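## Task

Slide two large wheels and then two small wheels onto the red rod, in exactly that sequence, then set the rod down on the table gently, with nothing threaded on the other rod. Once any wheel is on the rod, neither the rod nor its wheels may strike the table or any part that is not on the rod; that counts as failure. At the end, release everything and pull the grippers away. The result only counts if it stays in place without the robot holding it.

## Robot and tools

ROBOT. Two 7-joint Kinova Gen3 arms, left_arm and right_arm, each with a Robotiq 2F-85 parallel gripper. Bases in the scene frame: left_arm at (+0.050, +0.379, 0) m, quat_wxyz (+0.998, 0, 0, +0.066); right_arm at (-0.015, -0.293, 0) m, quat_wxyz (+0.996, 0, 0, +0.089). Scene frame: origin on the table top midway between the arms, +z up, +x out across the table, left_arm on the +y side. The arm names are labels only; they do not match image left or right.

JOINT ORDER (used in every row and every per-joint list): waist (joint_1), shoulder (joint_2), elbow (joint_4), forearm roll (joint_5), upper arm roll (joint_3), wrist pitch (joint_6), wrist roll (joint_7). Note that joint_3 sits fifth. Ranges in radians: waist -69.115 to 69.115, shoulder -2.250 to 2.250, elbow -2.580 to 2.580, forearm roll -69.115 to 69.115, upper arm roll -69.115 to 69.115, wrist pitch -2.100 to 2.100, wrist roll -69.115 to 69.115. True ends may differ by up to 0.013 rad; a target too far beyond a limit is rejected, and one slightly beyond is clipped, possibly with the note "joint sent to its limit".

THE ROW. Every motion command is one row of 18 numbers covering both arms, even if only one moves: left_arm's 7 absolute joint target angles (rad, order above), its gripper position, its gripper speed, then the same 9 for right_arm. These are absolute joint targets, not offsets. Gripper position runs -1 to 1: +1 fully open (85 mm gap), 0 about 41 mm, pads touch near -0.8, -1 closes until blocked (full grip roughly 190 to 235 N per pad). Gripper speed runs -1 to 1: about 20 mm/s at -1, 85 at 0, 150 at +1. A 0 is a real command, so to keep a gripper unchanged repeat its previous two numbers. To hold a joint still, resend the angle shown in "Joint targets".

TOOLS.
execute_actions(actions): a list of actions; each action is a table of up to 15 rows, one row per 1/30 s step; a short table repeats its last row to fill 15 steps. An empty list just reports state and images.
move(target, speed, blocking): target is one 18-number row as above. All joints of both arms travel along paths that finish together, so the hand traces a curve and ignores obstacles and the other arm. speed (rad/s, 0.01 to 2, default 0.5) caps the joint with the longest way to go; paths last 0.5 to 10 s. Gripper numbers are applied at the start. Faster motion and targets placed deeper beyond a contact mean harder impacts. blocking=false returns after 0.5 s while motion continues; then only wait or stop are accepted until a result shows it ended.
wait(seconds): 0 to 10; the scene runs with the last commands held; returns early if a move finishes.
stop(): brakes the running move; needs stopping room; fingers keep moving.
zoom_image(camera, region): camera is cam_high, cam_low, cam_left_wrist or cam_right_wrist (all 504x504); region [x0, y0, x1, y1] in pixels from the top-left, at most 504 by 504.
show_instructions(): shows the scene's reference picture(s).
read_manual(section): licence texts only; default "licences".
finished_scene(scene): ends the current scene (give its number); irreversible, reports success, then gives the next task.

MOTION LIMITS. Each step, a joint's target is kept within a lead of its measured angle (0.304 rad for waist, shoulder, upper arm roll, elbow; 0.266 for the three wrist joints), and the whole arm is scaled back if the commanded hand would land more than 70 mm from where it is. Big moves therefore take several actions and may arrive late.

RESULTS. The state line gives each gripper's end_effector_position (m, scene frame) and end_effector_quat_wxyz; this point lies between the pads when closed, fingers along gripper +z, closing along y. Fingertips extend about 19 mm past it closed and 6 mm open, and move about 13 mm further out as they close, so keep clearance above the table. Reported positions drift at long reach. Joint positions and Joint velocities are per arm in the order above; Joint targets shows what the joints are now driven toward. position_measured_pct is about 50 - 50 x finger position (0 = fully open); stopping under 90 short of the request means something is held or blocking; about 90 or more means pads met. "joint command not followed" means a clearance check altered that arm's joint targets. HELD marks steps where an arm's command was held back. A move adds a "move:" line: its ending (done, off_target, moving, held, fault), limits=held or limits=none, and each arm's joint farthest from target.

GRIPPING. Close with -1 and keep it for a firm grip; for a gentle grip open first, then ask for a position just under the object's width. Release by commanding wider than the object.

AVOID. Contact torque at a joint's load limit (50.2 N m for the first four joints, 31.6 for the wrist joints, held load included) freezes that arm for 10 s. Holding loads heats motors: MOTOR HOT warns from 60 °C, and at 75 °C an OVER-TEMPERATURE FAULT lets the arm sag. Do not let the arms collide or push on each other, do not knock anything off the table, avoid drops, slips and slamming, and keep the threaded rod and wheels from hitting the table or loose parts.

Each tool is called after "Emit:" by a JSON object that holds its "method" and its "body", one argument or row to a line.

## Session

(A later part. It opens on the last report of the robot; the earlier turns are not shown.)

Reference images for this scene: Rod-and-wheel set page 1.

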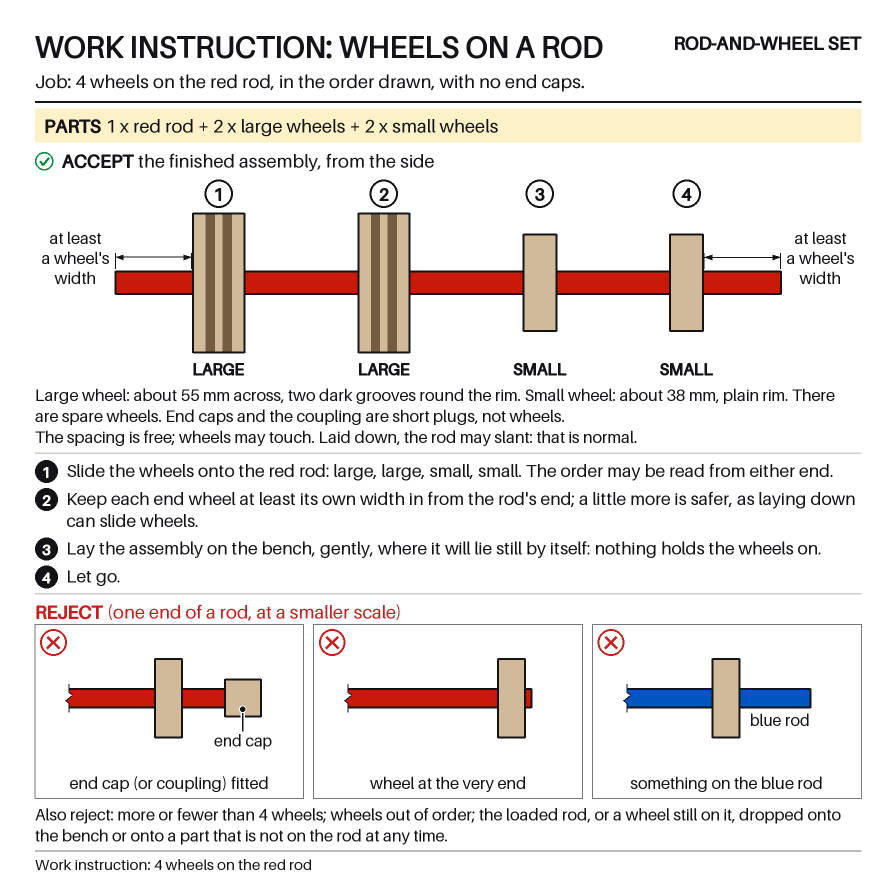

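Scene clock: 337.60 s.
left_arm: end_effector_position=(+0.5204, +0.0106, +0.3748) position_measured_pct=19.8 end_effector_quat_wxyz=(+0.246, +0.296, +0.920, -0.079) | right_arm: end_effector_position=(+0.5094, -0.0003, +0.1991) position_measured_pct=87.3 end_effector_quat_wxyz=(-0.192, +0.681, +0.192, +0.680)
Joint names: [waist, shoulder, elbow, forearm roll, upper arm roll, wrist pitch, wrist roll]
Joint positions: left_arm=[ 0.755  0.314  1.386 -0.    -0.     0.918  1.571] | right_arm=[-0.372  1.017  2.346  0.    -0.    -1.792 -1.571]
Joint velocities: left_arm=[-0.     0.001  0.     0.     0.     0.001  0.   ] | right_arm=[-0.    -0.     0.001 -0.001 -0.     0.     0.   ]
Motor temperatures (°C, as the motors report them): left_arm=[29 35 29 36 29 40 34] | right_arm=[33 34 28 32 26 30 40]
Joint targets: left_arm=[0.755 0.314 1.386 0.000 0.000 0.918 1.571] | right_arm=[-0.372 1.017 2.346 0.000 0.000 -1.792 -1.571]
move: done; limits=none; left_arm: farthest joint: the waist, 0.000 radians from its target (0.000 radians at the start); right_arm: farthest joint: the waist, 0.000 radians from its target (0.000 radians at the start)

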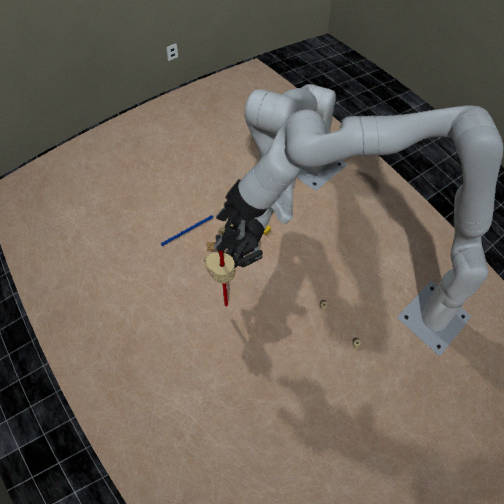

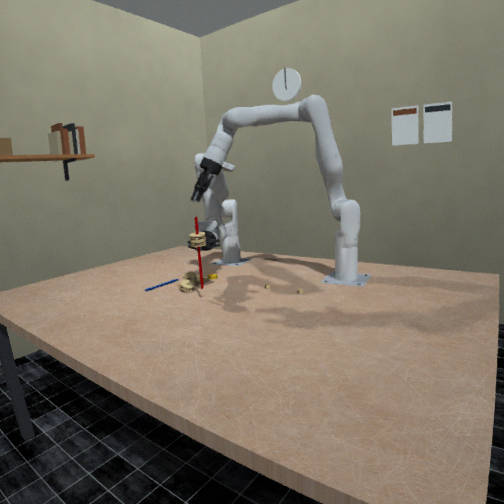

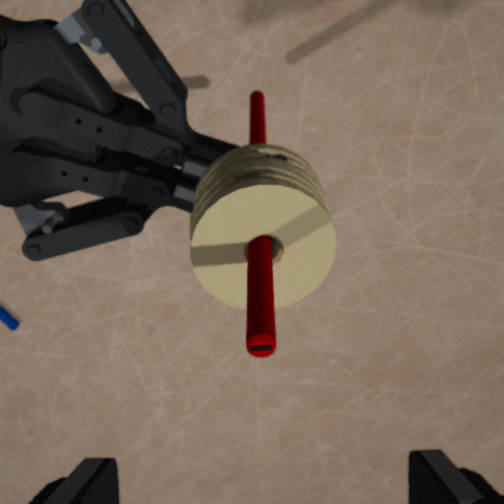

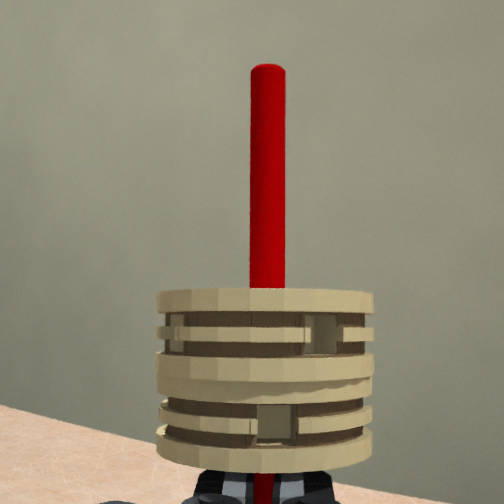

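Emit:
{"method": "move", "body": {
  "target": [1.096,0.75,0.70,0,0,1.168,1.571,0.3,0,0.578,1.017,2.346,0,0,-1.792,-1.571,-1,-0.5],
  "speed": 0.7
}}

Emit:
{"method": "move", "body": {
  "target": [1.265,0.8228,1.5441,0,0,0.2511,1.571,0.3,0,0.578,1.017,2.346,0,0,-1.792,-1.571,-1,-0.5],
  "speed": 0.8
}}

Scene clock: 346.27 s.
left_arm: end_effector_position=(+0.4599, -0.2545, +0.3610) position_measured_pct=34.9 end_effector_quat_wxyz=(+0.229, +0.447, +0.856, -0.120) | right_arm: end_effector_position=(+0.5283, -0.5492, +0.1991) position_measured_pct=87.3 end_effector_quat_wxyz=(+0.140, +0.693, -0.140, +0.693)
Joint names: [waist, shoulder, elbow, forearm roll, upper arm roll, wrist pitch, wrist roll]
Joint positions: left_arm=[1.096 0.75  0.7   0.    0.    1.168 1.571] | right_arm=[ 0.578  1.017  2.346 -0.     0.    -1.792 -1.571]
Joint velocities: left_arm=[-0.     0.001  0.    -0.001  0.    -0.001 -0.   ] | right_arm=[ 0.003 -0.     0.001  0.    -0.    -0.    -0.   ]
Motor temperatures (°C, as the motors report them): left_arm=[29 35 29 36 29 40 34] | right_arm=[33 34 28 32 26 30 40]
Joint targets: left_arm=[1.096 0.750 0.700 0.000 0.000 1.168 1.571] | right_arm=[0.578 1.017 2.346 0.000 0.000 -1.792 -1.571]
move: done; limits=none; left_arm: farthest joint: the waist, 0.000 radians from its target (0.341 radians at the start); right_arm: farthest joint: the waist, 0.000 radians from its target (0.950 radians at the start)

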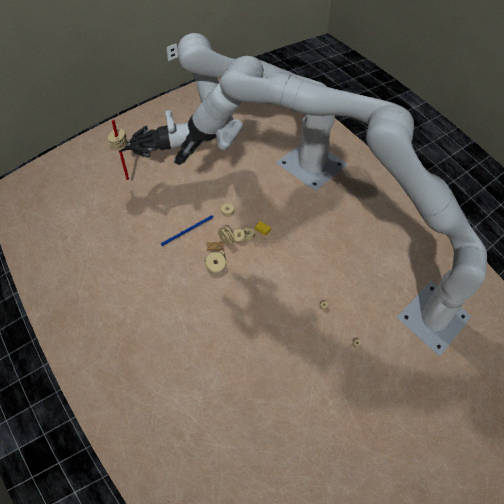

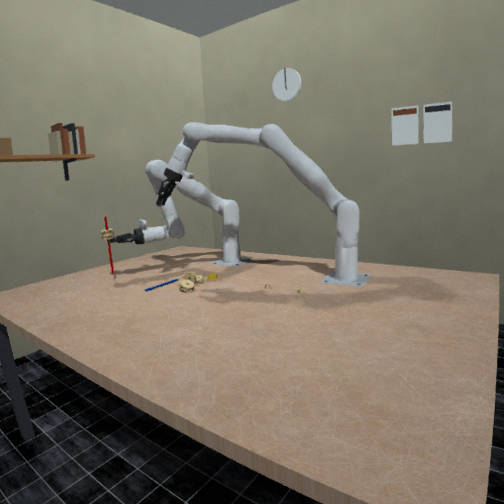

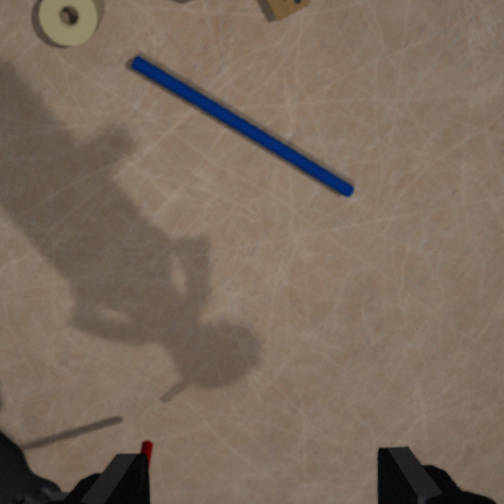

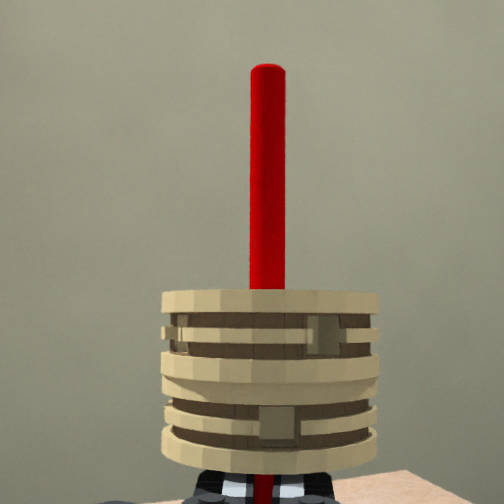

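Scene clock: 347.97 s.
left_arm: end_effector_position=(+0.3175, -0.2506, +0.0766) position_measured_pct=34.9 end_effector_quat_wxyz=(+0.218, +0.518, +0.815, -0.139) | right_arm: end_effector_position=(+0.5282, -0.5493, +0.1991) position_measured_pct=87.3 end_effector_quat_wxyz=(+0.140, +0.693, -0.140, +0.693)
Joint names: [waist, shoulder, elbow, forearm roll, upper arm roll, wrist pitch, wrist roll]
Joint positions: left_arm=[1.265 0.823 1.544 0.    0.    0.251 1.571] | right_arm=[ 0.578  1.017  2.346  0.    -0.    -1.792 -1.571]
Joint velocities: left_arm=[ 0.001 -0.003  0.001 -0.     0.    -0.001 -0.   ] | right_arm=[ 0. -0.  0. -0.  0. -0. -0.]
Motor temperatures (°C, as the motors report them): left_arm=[29 35 29 36 29 40 34] | right_arm=[33 34 28 32 26 30 40]
Joint targets: left_arm=[1.265 0.823 1.544 0.000 0.000 0.251 1.571] | right_arm=[0.578 1.017 2.346 0.000 0.000 -1.792 -1.571]
move: done; limits=none; left_arm: farthest joint: the waist, 0.000 radians from its target (0.169 radians at the start); right_arm: farthest joint: the waist, 0.000 radians from its target (0.000 radians at the start)

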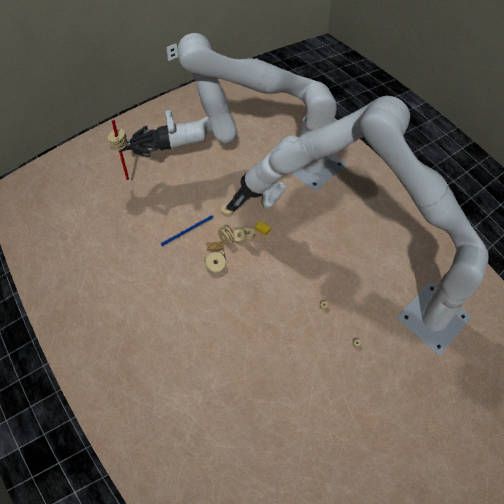

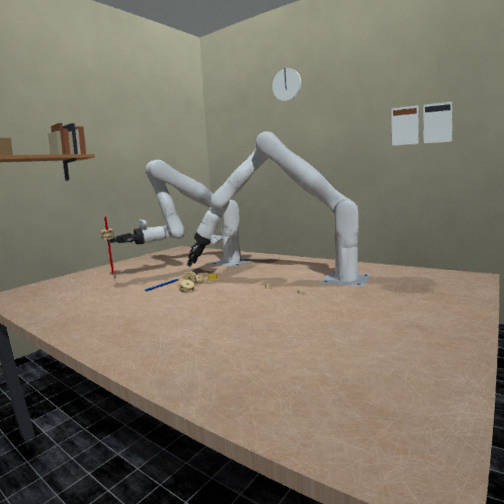

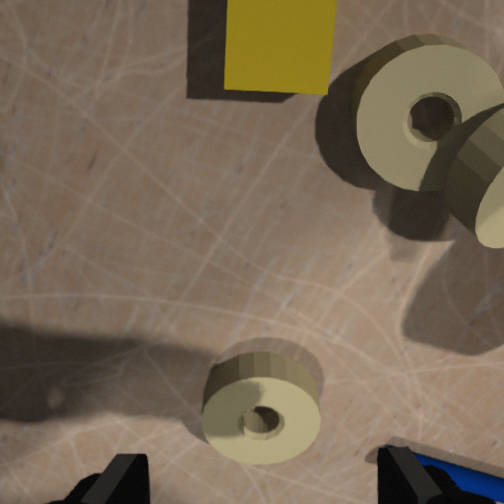

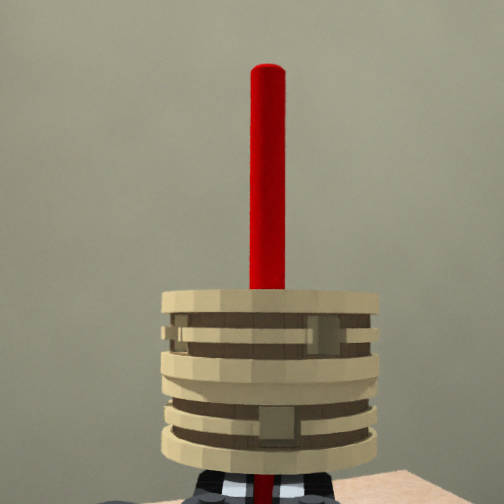

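Emit:
{"method": "move", "body": {
  "target": [1.2665,0.9686,1.4348,0,0,0.2146,1.571,0.25,0,0.578,1.017,2.346,0,0,-1.792,-1.571,-1,-0.5],
  "speed": 0.1
}}

Scene clock: 359.20 s.
left_arm: end_effector_position=(+0.3292, -0.2782, +0.0212) position_measured_pct=37.7 end_effector_quat_wxyz=(+0.218, +0.519, +0.815, -0.139) | right_arm: end_effector_position=(+0.5282, -0.5493, +0.1991) position_measured_pct=87.3 end_effector_quat_wxyz=(+0.140, +0.693, -0.140, +0.693)
Joint names: [waist, shoulder, elbow, forearm roll, upper arm roll, wrist pitch, wrist roll]
Joint positions: left_arm=[1.266 0.968 1.435 0.    0.    0.215 1.571] | right_arm=[ 0.578  1.017  2.346  0.    -0.    -1.792 -1.571]
Joint velocities: left_arm=[ 0.     0.003 -0.001  0.    -0.     0.    -0.001] | right_arm=[ 0.     0.    -0.001 -0.    -0.    -0.     0.   ]
Motor temperatures (°C, as the motors report them): left_arm=[29 36 29 36 29 40 34] | right_arm=[33 34 28 32 26 30 40]
Joint targets: left_arm=[1.266 0.969 1.435 0.000 0.000 0.215 1.571] | right_arm=[0.578 1.017 2.346 0.000 0.000 -1.792 -1.571]
move: done; limits=none; left_arm: farthest joint: the waist, 0.000 radians from its target (0.002 radians at the start); right_arm: farthest joint: the waist, 0.000 radians from its target (0.000 radians at the start)

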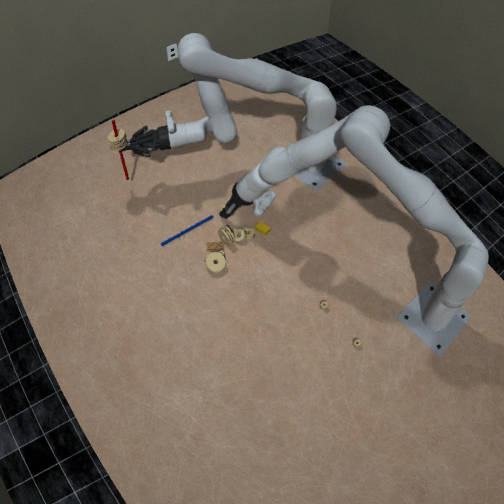

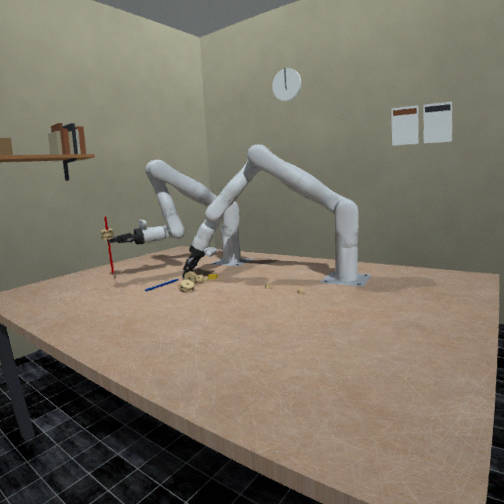

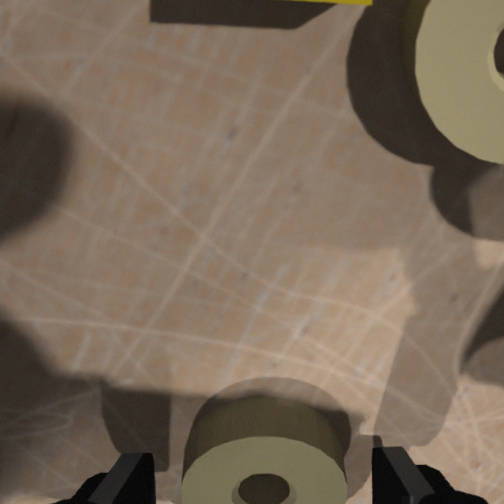

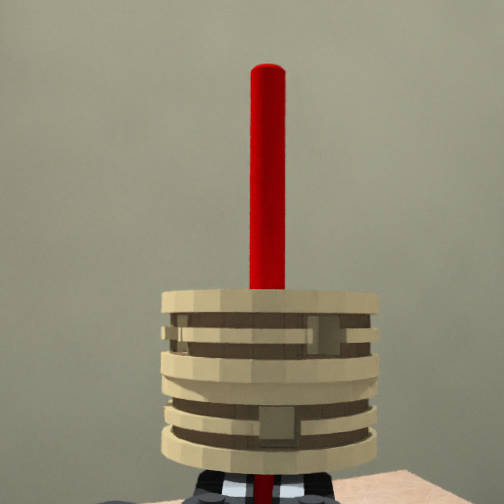

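Hole at (263,490). Close.

Emit:
{"method": "move", "body": {
  "target": [1.2665,0.9686,1.4348,0,0,0.2146,1.571,-1,-0.3,0.578,1.017,2.346,0,0,-1.792,-1.571,-1,-0.5],
  "speed": 0.1
}}

Scene clock: 362.03 s.
left_arm: end_effector_position=(+0.3293, -0.2785, +0.0217) position_measured_pct=56.3 end_effector_quat_wxyz=(+0.219, +0.519, +0.815, -0.139) | right_arm: end_effector_position=(+0.5282, -0.5493, +0.1991) position_measured_pct=87.3 end_effector_quat_wxyz=(+0.140, +0.693, -0.140, +0.693)
Joint names: [waist, shoulder, elbow, forearm roll, upper arm roll, wrist pitch, wrist roll]
Joint positions: left_arm=[1.267 0.968 1.435 0.    0.    0.214 1.571] | right_arm=[ 0.578  1.017  2.346  0.    -0.    -1.792 -1.571]
Joint velocities: left_arm=[ 0.001 -0.001 -0.    -0.001  0.     0.    -0.   ] | right_arm=[ 0.001 -0.    -0.002 -0.     0.    -0.    -0.   ]
Motor temperatures (°C, as the motors report them): left_arm=[29 36 29 36 29 40 34] | right_arm=[33 34 28 32 26 30 40]
Joint targets: left_arm=[1.266 0.969 1.435 0.000 0.000 0.215 1.571] | right_arm=[0.578 1.017 2.346 0.000 0.000 -1.792 -1.571]
move: done; limits=none; left_arm: farthest joint: the shoulder, 0.001 radians from its target (0.000 radians at the start); right_arm: farthest joint: the waist, 0.000 radians from its target (0.000 radians at the start)

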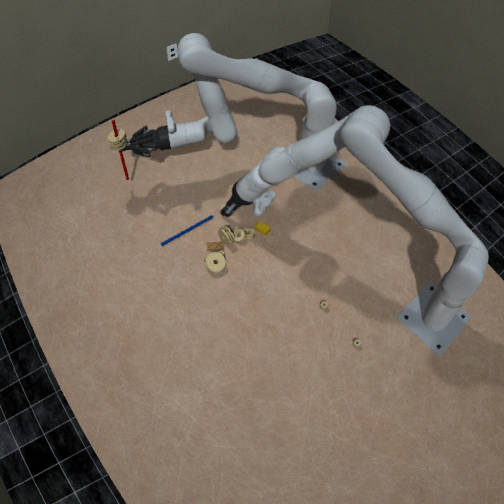

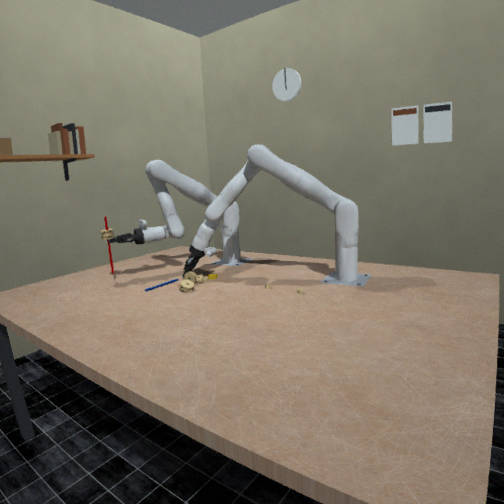

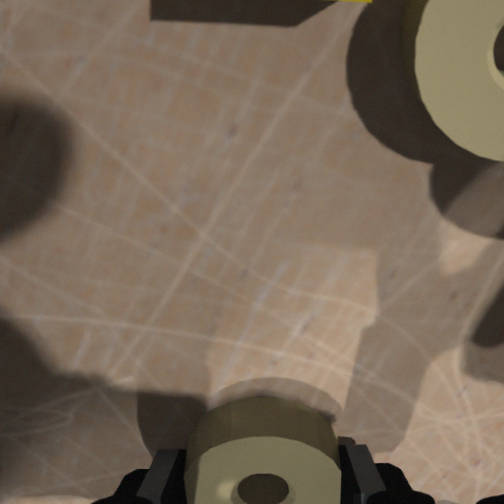

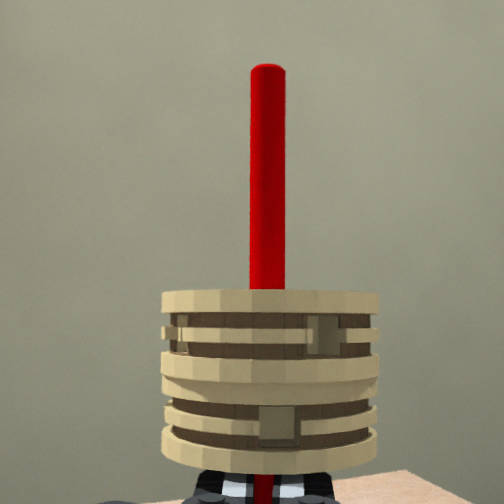

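Emit:
{"method": "move", "body": {
  "target": [1.096,0.75,0.70,0,0,1.168,1.571,-1,-0.3,0.578,1.017,2.346,0,0,-1.792,-1.571,-1,-0.5],
  "speed": 0.6
}}

Emit:
{"method": "move", "body": {
  "target": [0.7553,0.3144,1.3857,0,0,0.9183,1.571,-1,-0.3,-0.1,1.017,2.346,0,0,-1.792,-1.571,-1,-0.5],
  "speed": 0.7
}}

Emit:
{"method": "move", "body": {
  "target": [0.7553,0.3144,1.3857,0,0,0.9183,1.571,-1,-0.3,-0.372,1.017,2.346,0,0,-1.792,-1.571,-1,-0.5],
  "speed": 0.4
}}

Emit:
{"method": "move", "body": {
  "target": [0.7553,0.3247,1.4676,0,0,0.8261,1.571,-1,-0.3,-0.372,1.017,2.346,0,0,-1.792,-1.571,-1,-0.5],
  "speed": 0.15
}}

Emit:
{"method": "zoom_image", "body": {
  "camera": "cam_right_wrist",
  "region": [170,0,370,160]
}}

Emit:
{"method": "zoom_image", "body": {
  "camera": "cam_left_wrist",
  "region": [170,304,370,504]
}}

Scene clock: 370.57 s.
left_arm: end_effector_position=(+0.4598, -0.2546, +0.3611) position_measured_pct=56.3 end_effector_quat_wxyz=(+0.229, +0.447, +0.856, -0.120) | right_arm: end_effector_position=(+0.5282, -0.5493, +0.1991) position_measured_pct=87.3 end_effector_quat_wxyz=(+0.140, +0.693, -0.140, +0.693)
Joint names: [waist, shoulder, elbow, forearm roll, upper arm roll, wrist pitch, wrist roll]
Joint positions: left_arm=[ 1.096  0.75   0.7   -0.    -0.     1.168  1.571] | right_arm=[ 0.578  1.017  2.346  0.    -0.    -1.792 -1.571]
Joint velocities: left_arm=[-0.002  0.003  0.     0.001  0.     0.     0.   ] | right_arm=[-0.     0.     0.001 -0.    -0.    -0.     0.   ]
Motor temperatures (°C, as the motors report them): left_arm=[29 36 29 36 29 40 34] | right_arm=[33 34 28 32 26 30 40]
Joint targets: left_arm=[1.096 0.750 0.700 0.000 0.000 1.168 1.571] | right_arm=[0.578 1.017 2.346 0.000 0.000 -1.792 -1.571]
move: done; limits=none; left_arm: farthest joint: the waist, 0.000 radians from its target (0.171 radians at the start); right_arm: farthest joint: the waist, 0.000 radians from its target (0.000 radians at the start)

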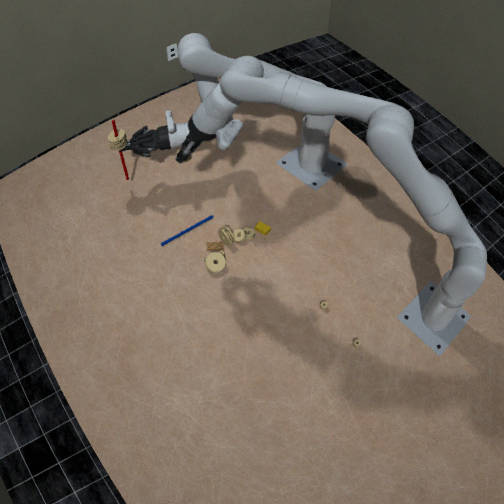

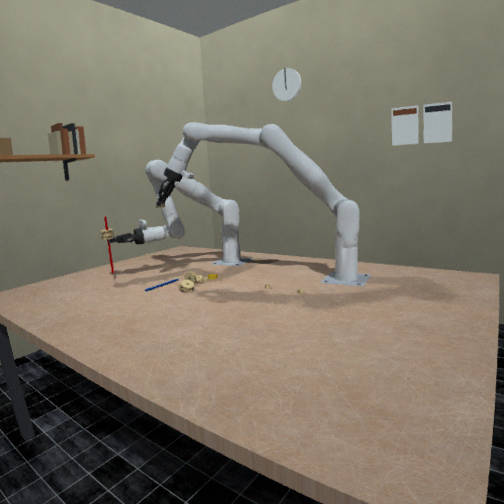

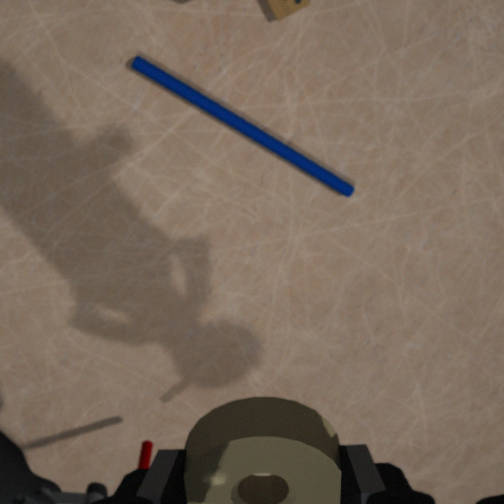

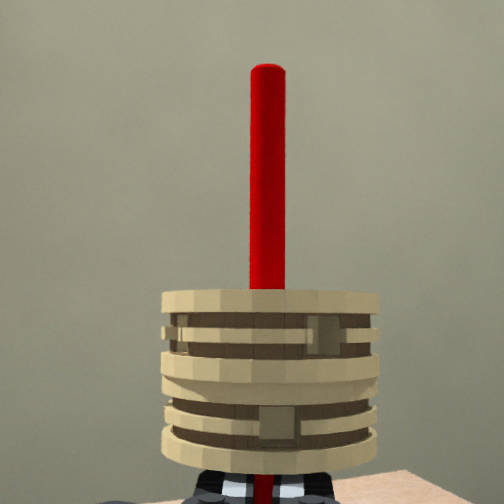

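Scene clock: 372.20 s.
left_arm: end_effector_position=(+0.5204, +0.0105, +0.3747) position_measured_pct=56.3 end_effector_quat_wxyz=(+0.246, +0.296, +0.920, -0.079) | right_arm: end_effector_position=(+0.5688, -0.1521, +0.1991) position_measured_pct=87.3 end_effector_quat_wxyz=(-0.098, +0.701, +0.098, +0.700)
Joint names: [waist, shoulder, elbow, forearm roll, upper arm roll, wrist pitch, wrist roll]
Joint positions: left_arm=[ 0.755  0.315  1.386 -0.    -0.     0.918  1.571] | right_arm=[-0.1    1.017  2.346  0.    -0.    -1.792 -1.571]
Joint velocities: left_arm=[-0.001 -0.002 -0.     0.001 -0.     0.    -0.001] | right_arm=[-0.003  0.     0.002  0.     0.    -0.     0.   ]
Motor temperatures (°C, as the motors report them): left_arm=[29 36 29 36 29 40 34] | right_arm=[33 34 28 32 26 30 40]
Joint targets: left_arm=[0.755 0.314 1.386 0.000 0.000 0.918 1.571] | right_arm=[-0.100 1.017 2.346 0.000 0.000 -1.792 -1.571]
move: done; limits=none; left_arm: farthest joint: the waist, 0.000 radians from its target (0.341 radians at the start); right_arm: farthest joint: the waist, 0.000 radians from its target (0.678 radians at the start)

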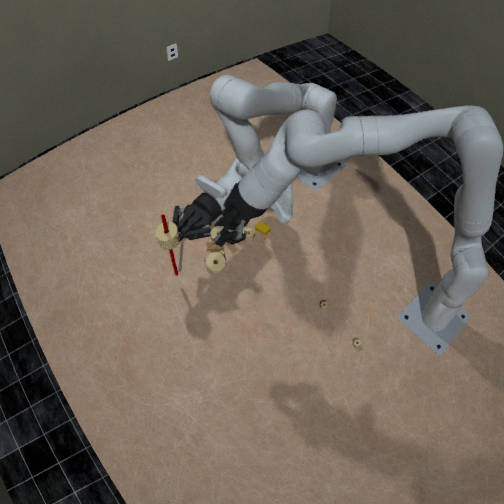

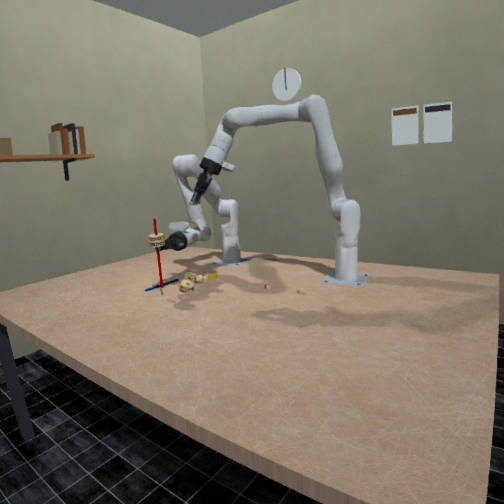

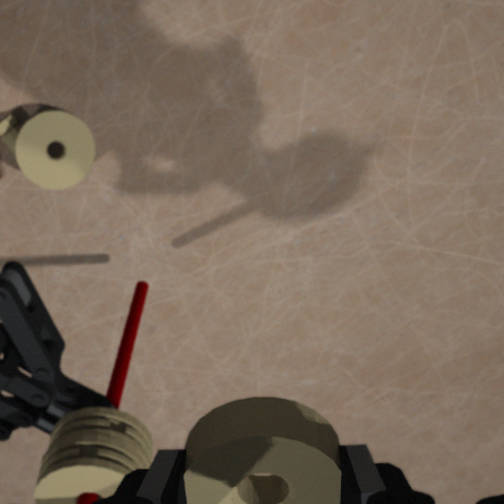

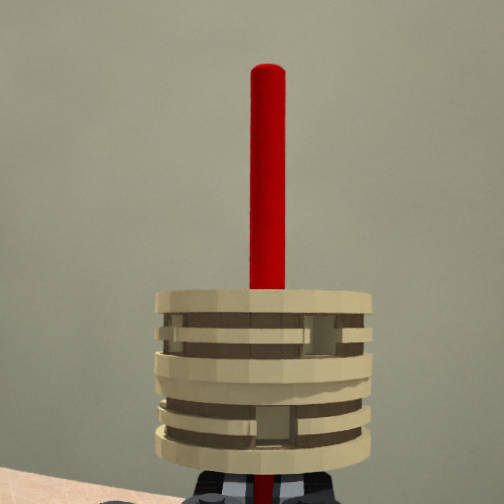

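Scene clock: 373.40 s.
left_arm: end_effector_position=(+0.5204, +0.0106, +0.3748) position_measured_pct=56.3 end_effector_quat_wxyz=(+0.246, +0.296, +0.920, -0.079) | right_arm: end_effector_position=(+0.5095, -0.0005, +0.1991) position_measured_pct=87.3 end_effector_quat_wxyz=(-0.192, +0.681, +0.192, +0.680)
Joint names: [waist, shoulder, elbow, forearm roll, upper arm roll, wrist pitch, wrist roll]
Joint positions: left_arm=[ 0.755  0.314  1.386 -0.     0.     0.918  1.571] | right_arm=[-0.372  1.017  2.346  0.    -0.    -1.792 -1.571]
Joint velocities: left_arm=[ 0.001 -0.001 -0.     0.001  0.     0.    -0.   ] | right_arm=[-0.004  0.    -0.001 -0.001  0.    -0.     0.   ]
Motor temperatures (°C, as the motors report them): left_arm=[29 36 29 36 29 40 34] | right_arm=[33 34 28 32 26 30 40]
Joint targets: left_arm=[0.755 0.314 1.386 0.000 0.000 0.918 1.571] | right_arm=[-0.372 1.017 2.346 0.000 0.000 -1.792 -1.571]
move: done; limits=none; left_arm: farthest joint: the waist, 0.000 radians from its target (0.000 radians at the start); right_arm: farthest joint: the waist, 0.000 radians from its target (0.272 radians at the start)

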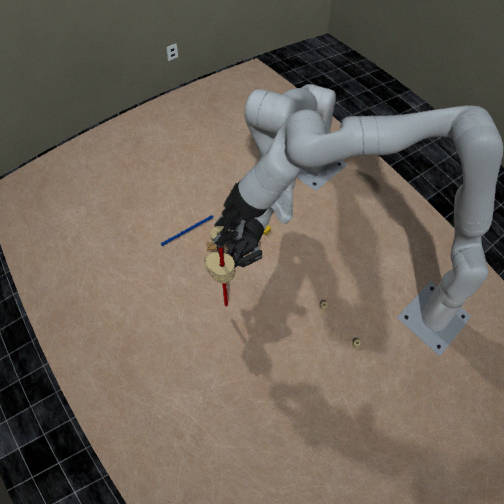

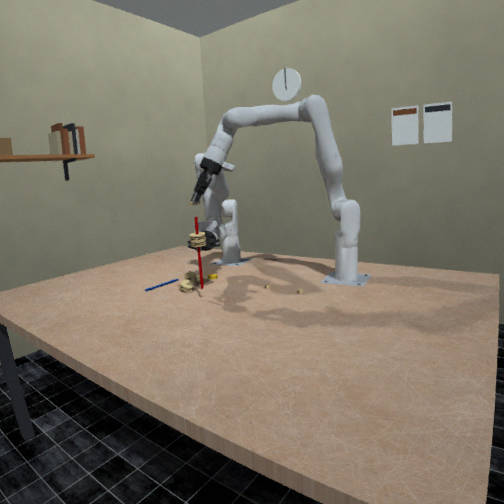

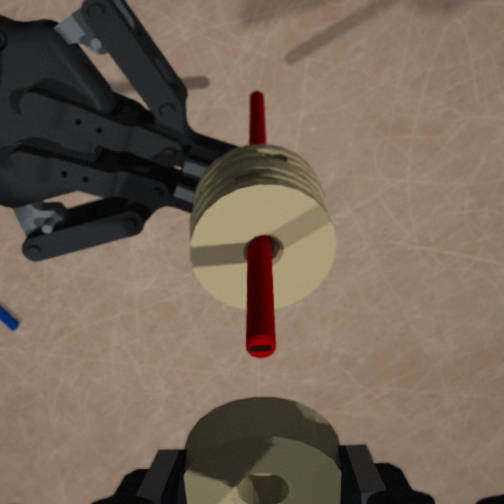

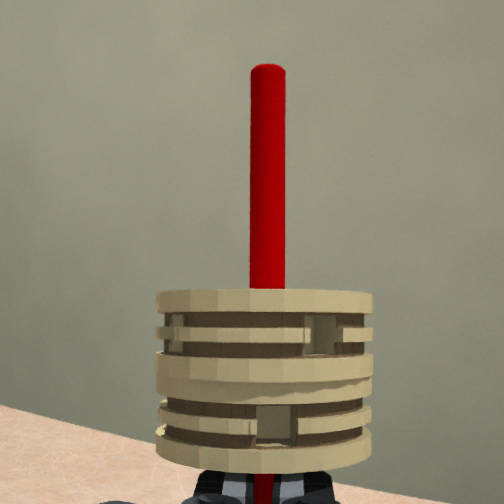

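Scene clock: 374.37 s.
left_arm: end_effector_position=(+0.5197, +0.0111, +0.3448) position_measured_pct=56.3 end_effector_quat_wxyz=(+0.246, +0.296, +0.920, -0.079) | right_arm: end_effector_position=(+0.5094, -0.0003, +0.1991) position_measured_pct=87.3 end_effector_quat_wxyz=(-0.192, +0.681, +0.192, +0.680)
Joint names: [waist, shoulder, elbow, forearm roll, upper arm roll, wrist pitch, wrist roll]
Joint positions: left_arm=[0.755 0.325 1.468 0.    0.    0.826 1.571] | right_arm=[-0.372  1.017  2.346  0.    -0.    -1.792 -1.571]
Joint velocities: left_arm=[ 0.    -0.001  0.     0.001  0.     0.     0.   ] | right_arm=[ 0.    -0.     0.001 -0.     0.     0.    -0.   ]
Motor temperatures (°C, as the motors report them): left_arm=[29 36 29 36 29 40 34] | right_arm=[33 34 28 32 26 30 40]
Joint targets: left_arm=[0.755 0.325 1.468 0.000 0.000 0.826 1.571] | right_arm=[-0.372 1.017 2.346 0.000 0.000 -1.792 -1.571]
move: done; limits=none; left_arm: farthest joint: the waist, 0.000 radians from its target (0.000 radians at the start); right_arm: farthest joint: the waist, 0.000 radians from its target (0.000 radians at the start)

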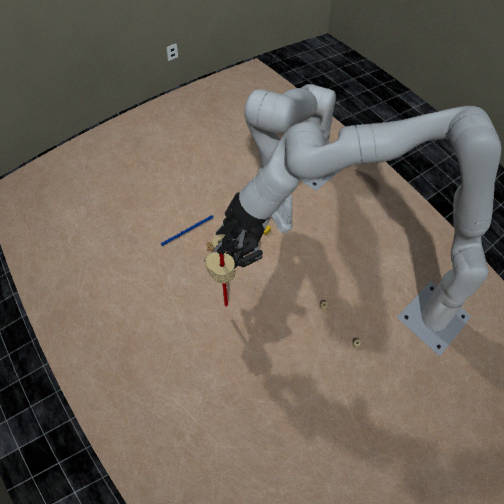

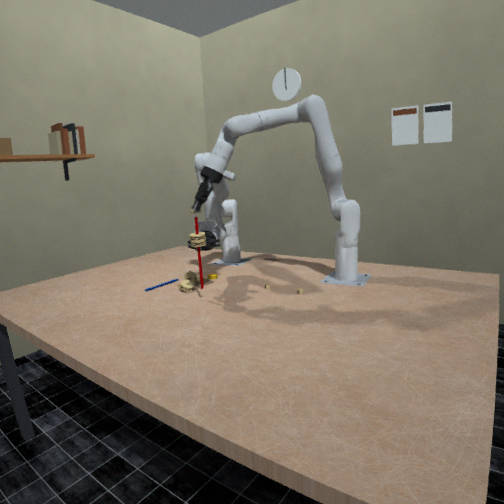

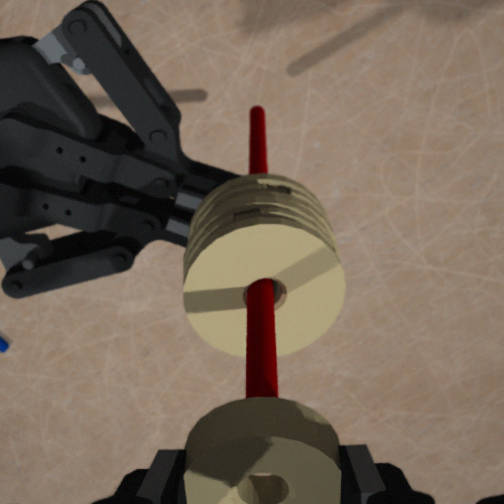

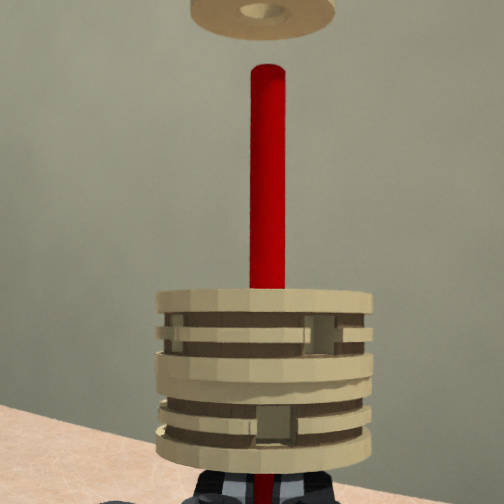

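Region (170, 0, 370, 160) of cam_right_wrist's 504x504 image, scaled by 2.520; it fills the top 403 rows of this view, and the rest is white.

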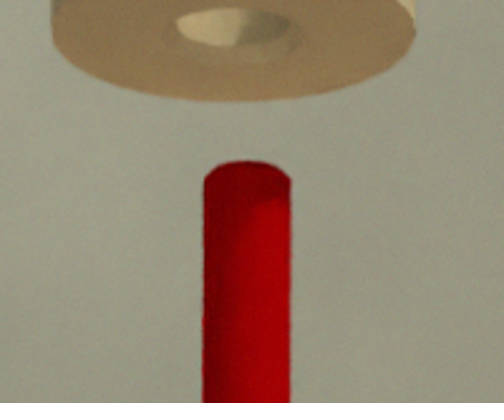

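Region (170, 304, 370, 504) of cam_left_wrist's 504x504 image, scaled by 2.520.

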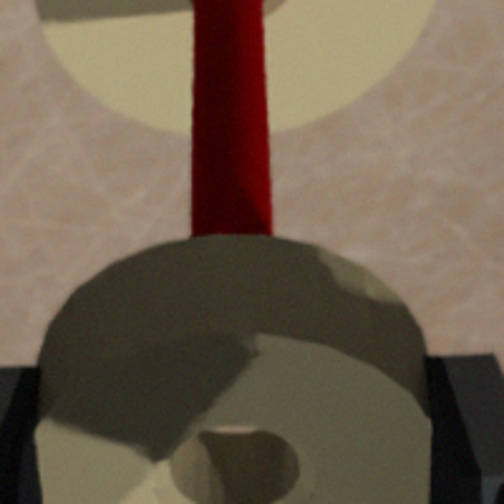

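Emit:
{"method": "move", "body": {
  "target": [0.7553,0.3284,1.4622,0,0,0.8277,1.571,-1,-0.3,-0.372,1.017,2.346,0,0,-1.792,-1.571,-1,-0.5],
  "speed": 0.05
}}

Emit:
{"method": "move", "body": {
  "target": [0.7553,0.3545,1.5561,0,0,0.7077,1.571,-1,-0.3,-0.372,1.017,2.346,0,0,-1.792,-1.571,-1,-0.5],
  "speed": 0.06
}}

Scene clock: 380.47 s.
left_arm: end_effector_position=(+0.5210, +0.0102, +0.3449) position_measured_pct=56.3 end_effector_quat_wxyz=(+0.246, +0.296, +0.920, -0.079) | right_arm: end_effector_position=(+0.5094, -0.0003, +0.1991) position_measured_pct=87.3 end_effector_quat_wxyz=(-0.192, +0.681, +0.192, +0.680)
Joint names: [waist, shoulder, elbow, forearm roll, upper arm roll, wrist pitch, wrist roll]
Joint positions: left_arm=[ 0.755  0.328  1.462  0.    -0.     0.828  1.571] | right_arm=[-0.372  1.017  2.346  0.    -0.    -1.792 -1.571]
Joint velocities: left_arm=[ 0.001  0.001 -0.    -0.     0.     0.001 -0.   ] | right_arm=[-0.    -0.    -0.002 -0.    -0.     0.    -0.   ]
Motor temperatures (°C, as the motors report them): left_arm=[29 36 29 36 29 40 34] | right_arm=[33 34 28 32 26 30 40]
Joint targets: left_arm=[0.755 0.328 1.462 0.000 0.000 0.828 1.571] | right_arm=[-0.372 1.017 2.346 0.000 0.000 -1.792 -1.571]
move: done; limits=none; left_arm: farthest joint: the waist, 0.000 radians from its target (0.000 radians at the start); right_arm: farthest joint: the waist, 0.000 radians from its target (0.000 radians at the start)

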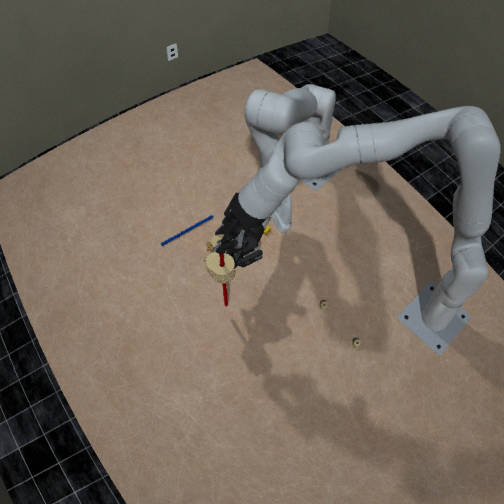

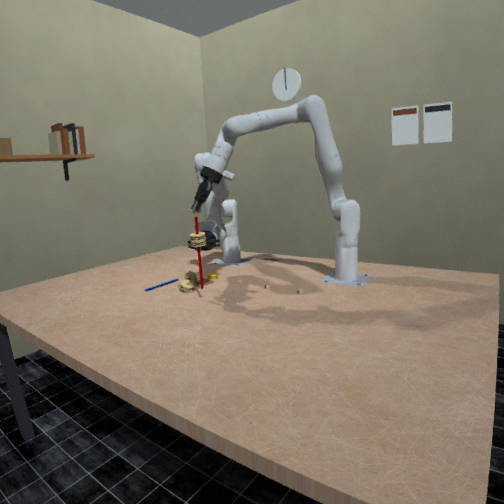

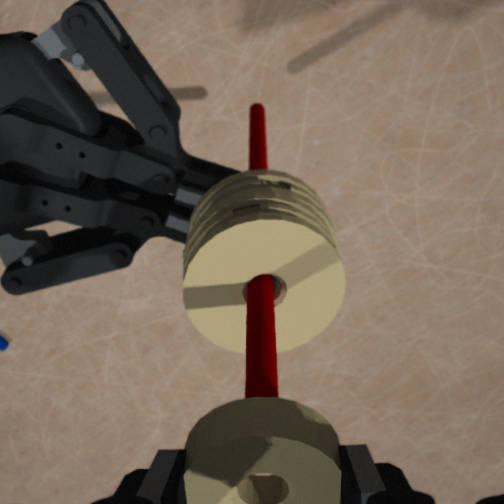

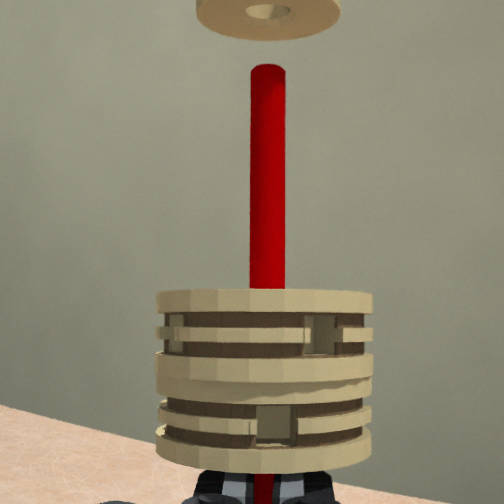

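Scene clock: 382.77 s.
left_arm: end_effector_position=(+0.5209, +0.0102, +0.3050) position_measured_pct=56.3 end_effector_quat_wxyz=(+0.246, +0.296, +0.920, -0.079) | right_arm: end_effector_position=(+0.5094, -0.0003, +0.1991) position_measured_pct=87.3 end_effector_quat_wxyz=(-0.192, +0.681, +0.192, +0.680)
Joint names: [waist, shoulder, elbow, forearm roll, upper arm roll, wrist pitch, wrist roll]
Joint positions: left_arm=[ 0.755  0.355  1.556 -0.     0.     0.708  1.571] | right_arm=[-0.372  1.017  2.346  0.    -0.    -1.792 -1.571]
Joint velocities: left_arm=[ 0.    -0.001  0.001 -0.     0.    -0.001 -0.   ] | right_arm=[-0.    -0.    -0.001 -0.    -0.    -0.    -0.   ]
Motor temperatures (°C, as the motors report them): left_arm=[29 36 29 36 29 40 34] | right_arm=[33 34 28 32 26 30 40]
Joint targets: left_arm=[0.755 0.354 1.556 0.000 0.000 0.708 1.571] | right_arm=[-0.372 1.017 2.346 0.000 0.000 -1.792 -1.571]
move: done; limits=none; left_arm: farthest joint: the waist, 0.000 radians from its target (0.000 radians at the start); right_arm: farthest joint: the waist, 0.000 radians from its target (0.000 radians at the start)

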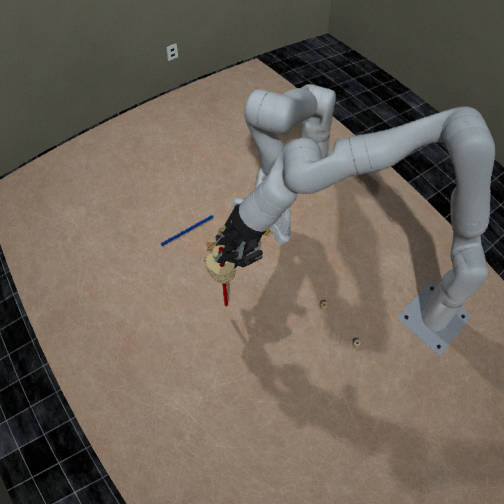

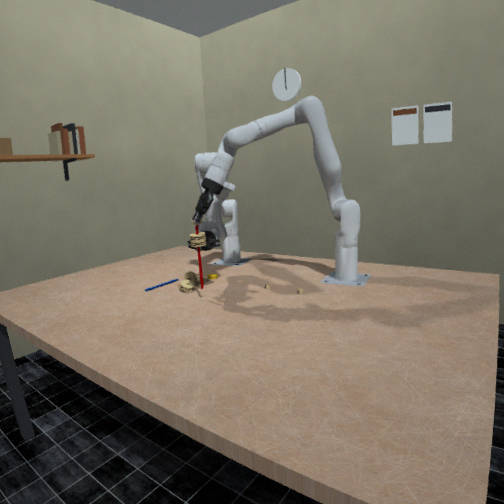

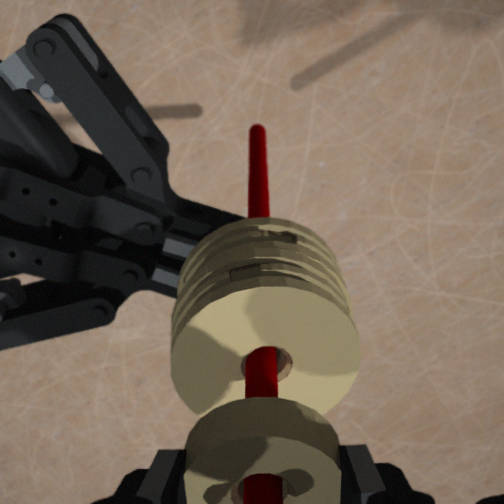

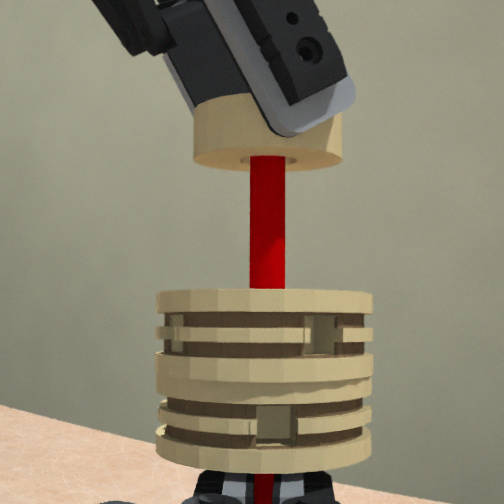

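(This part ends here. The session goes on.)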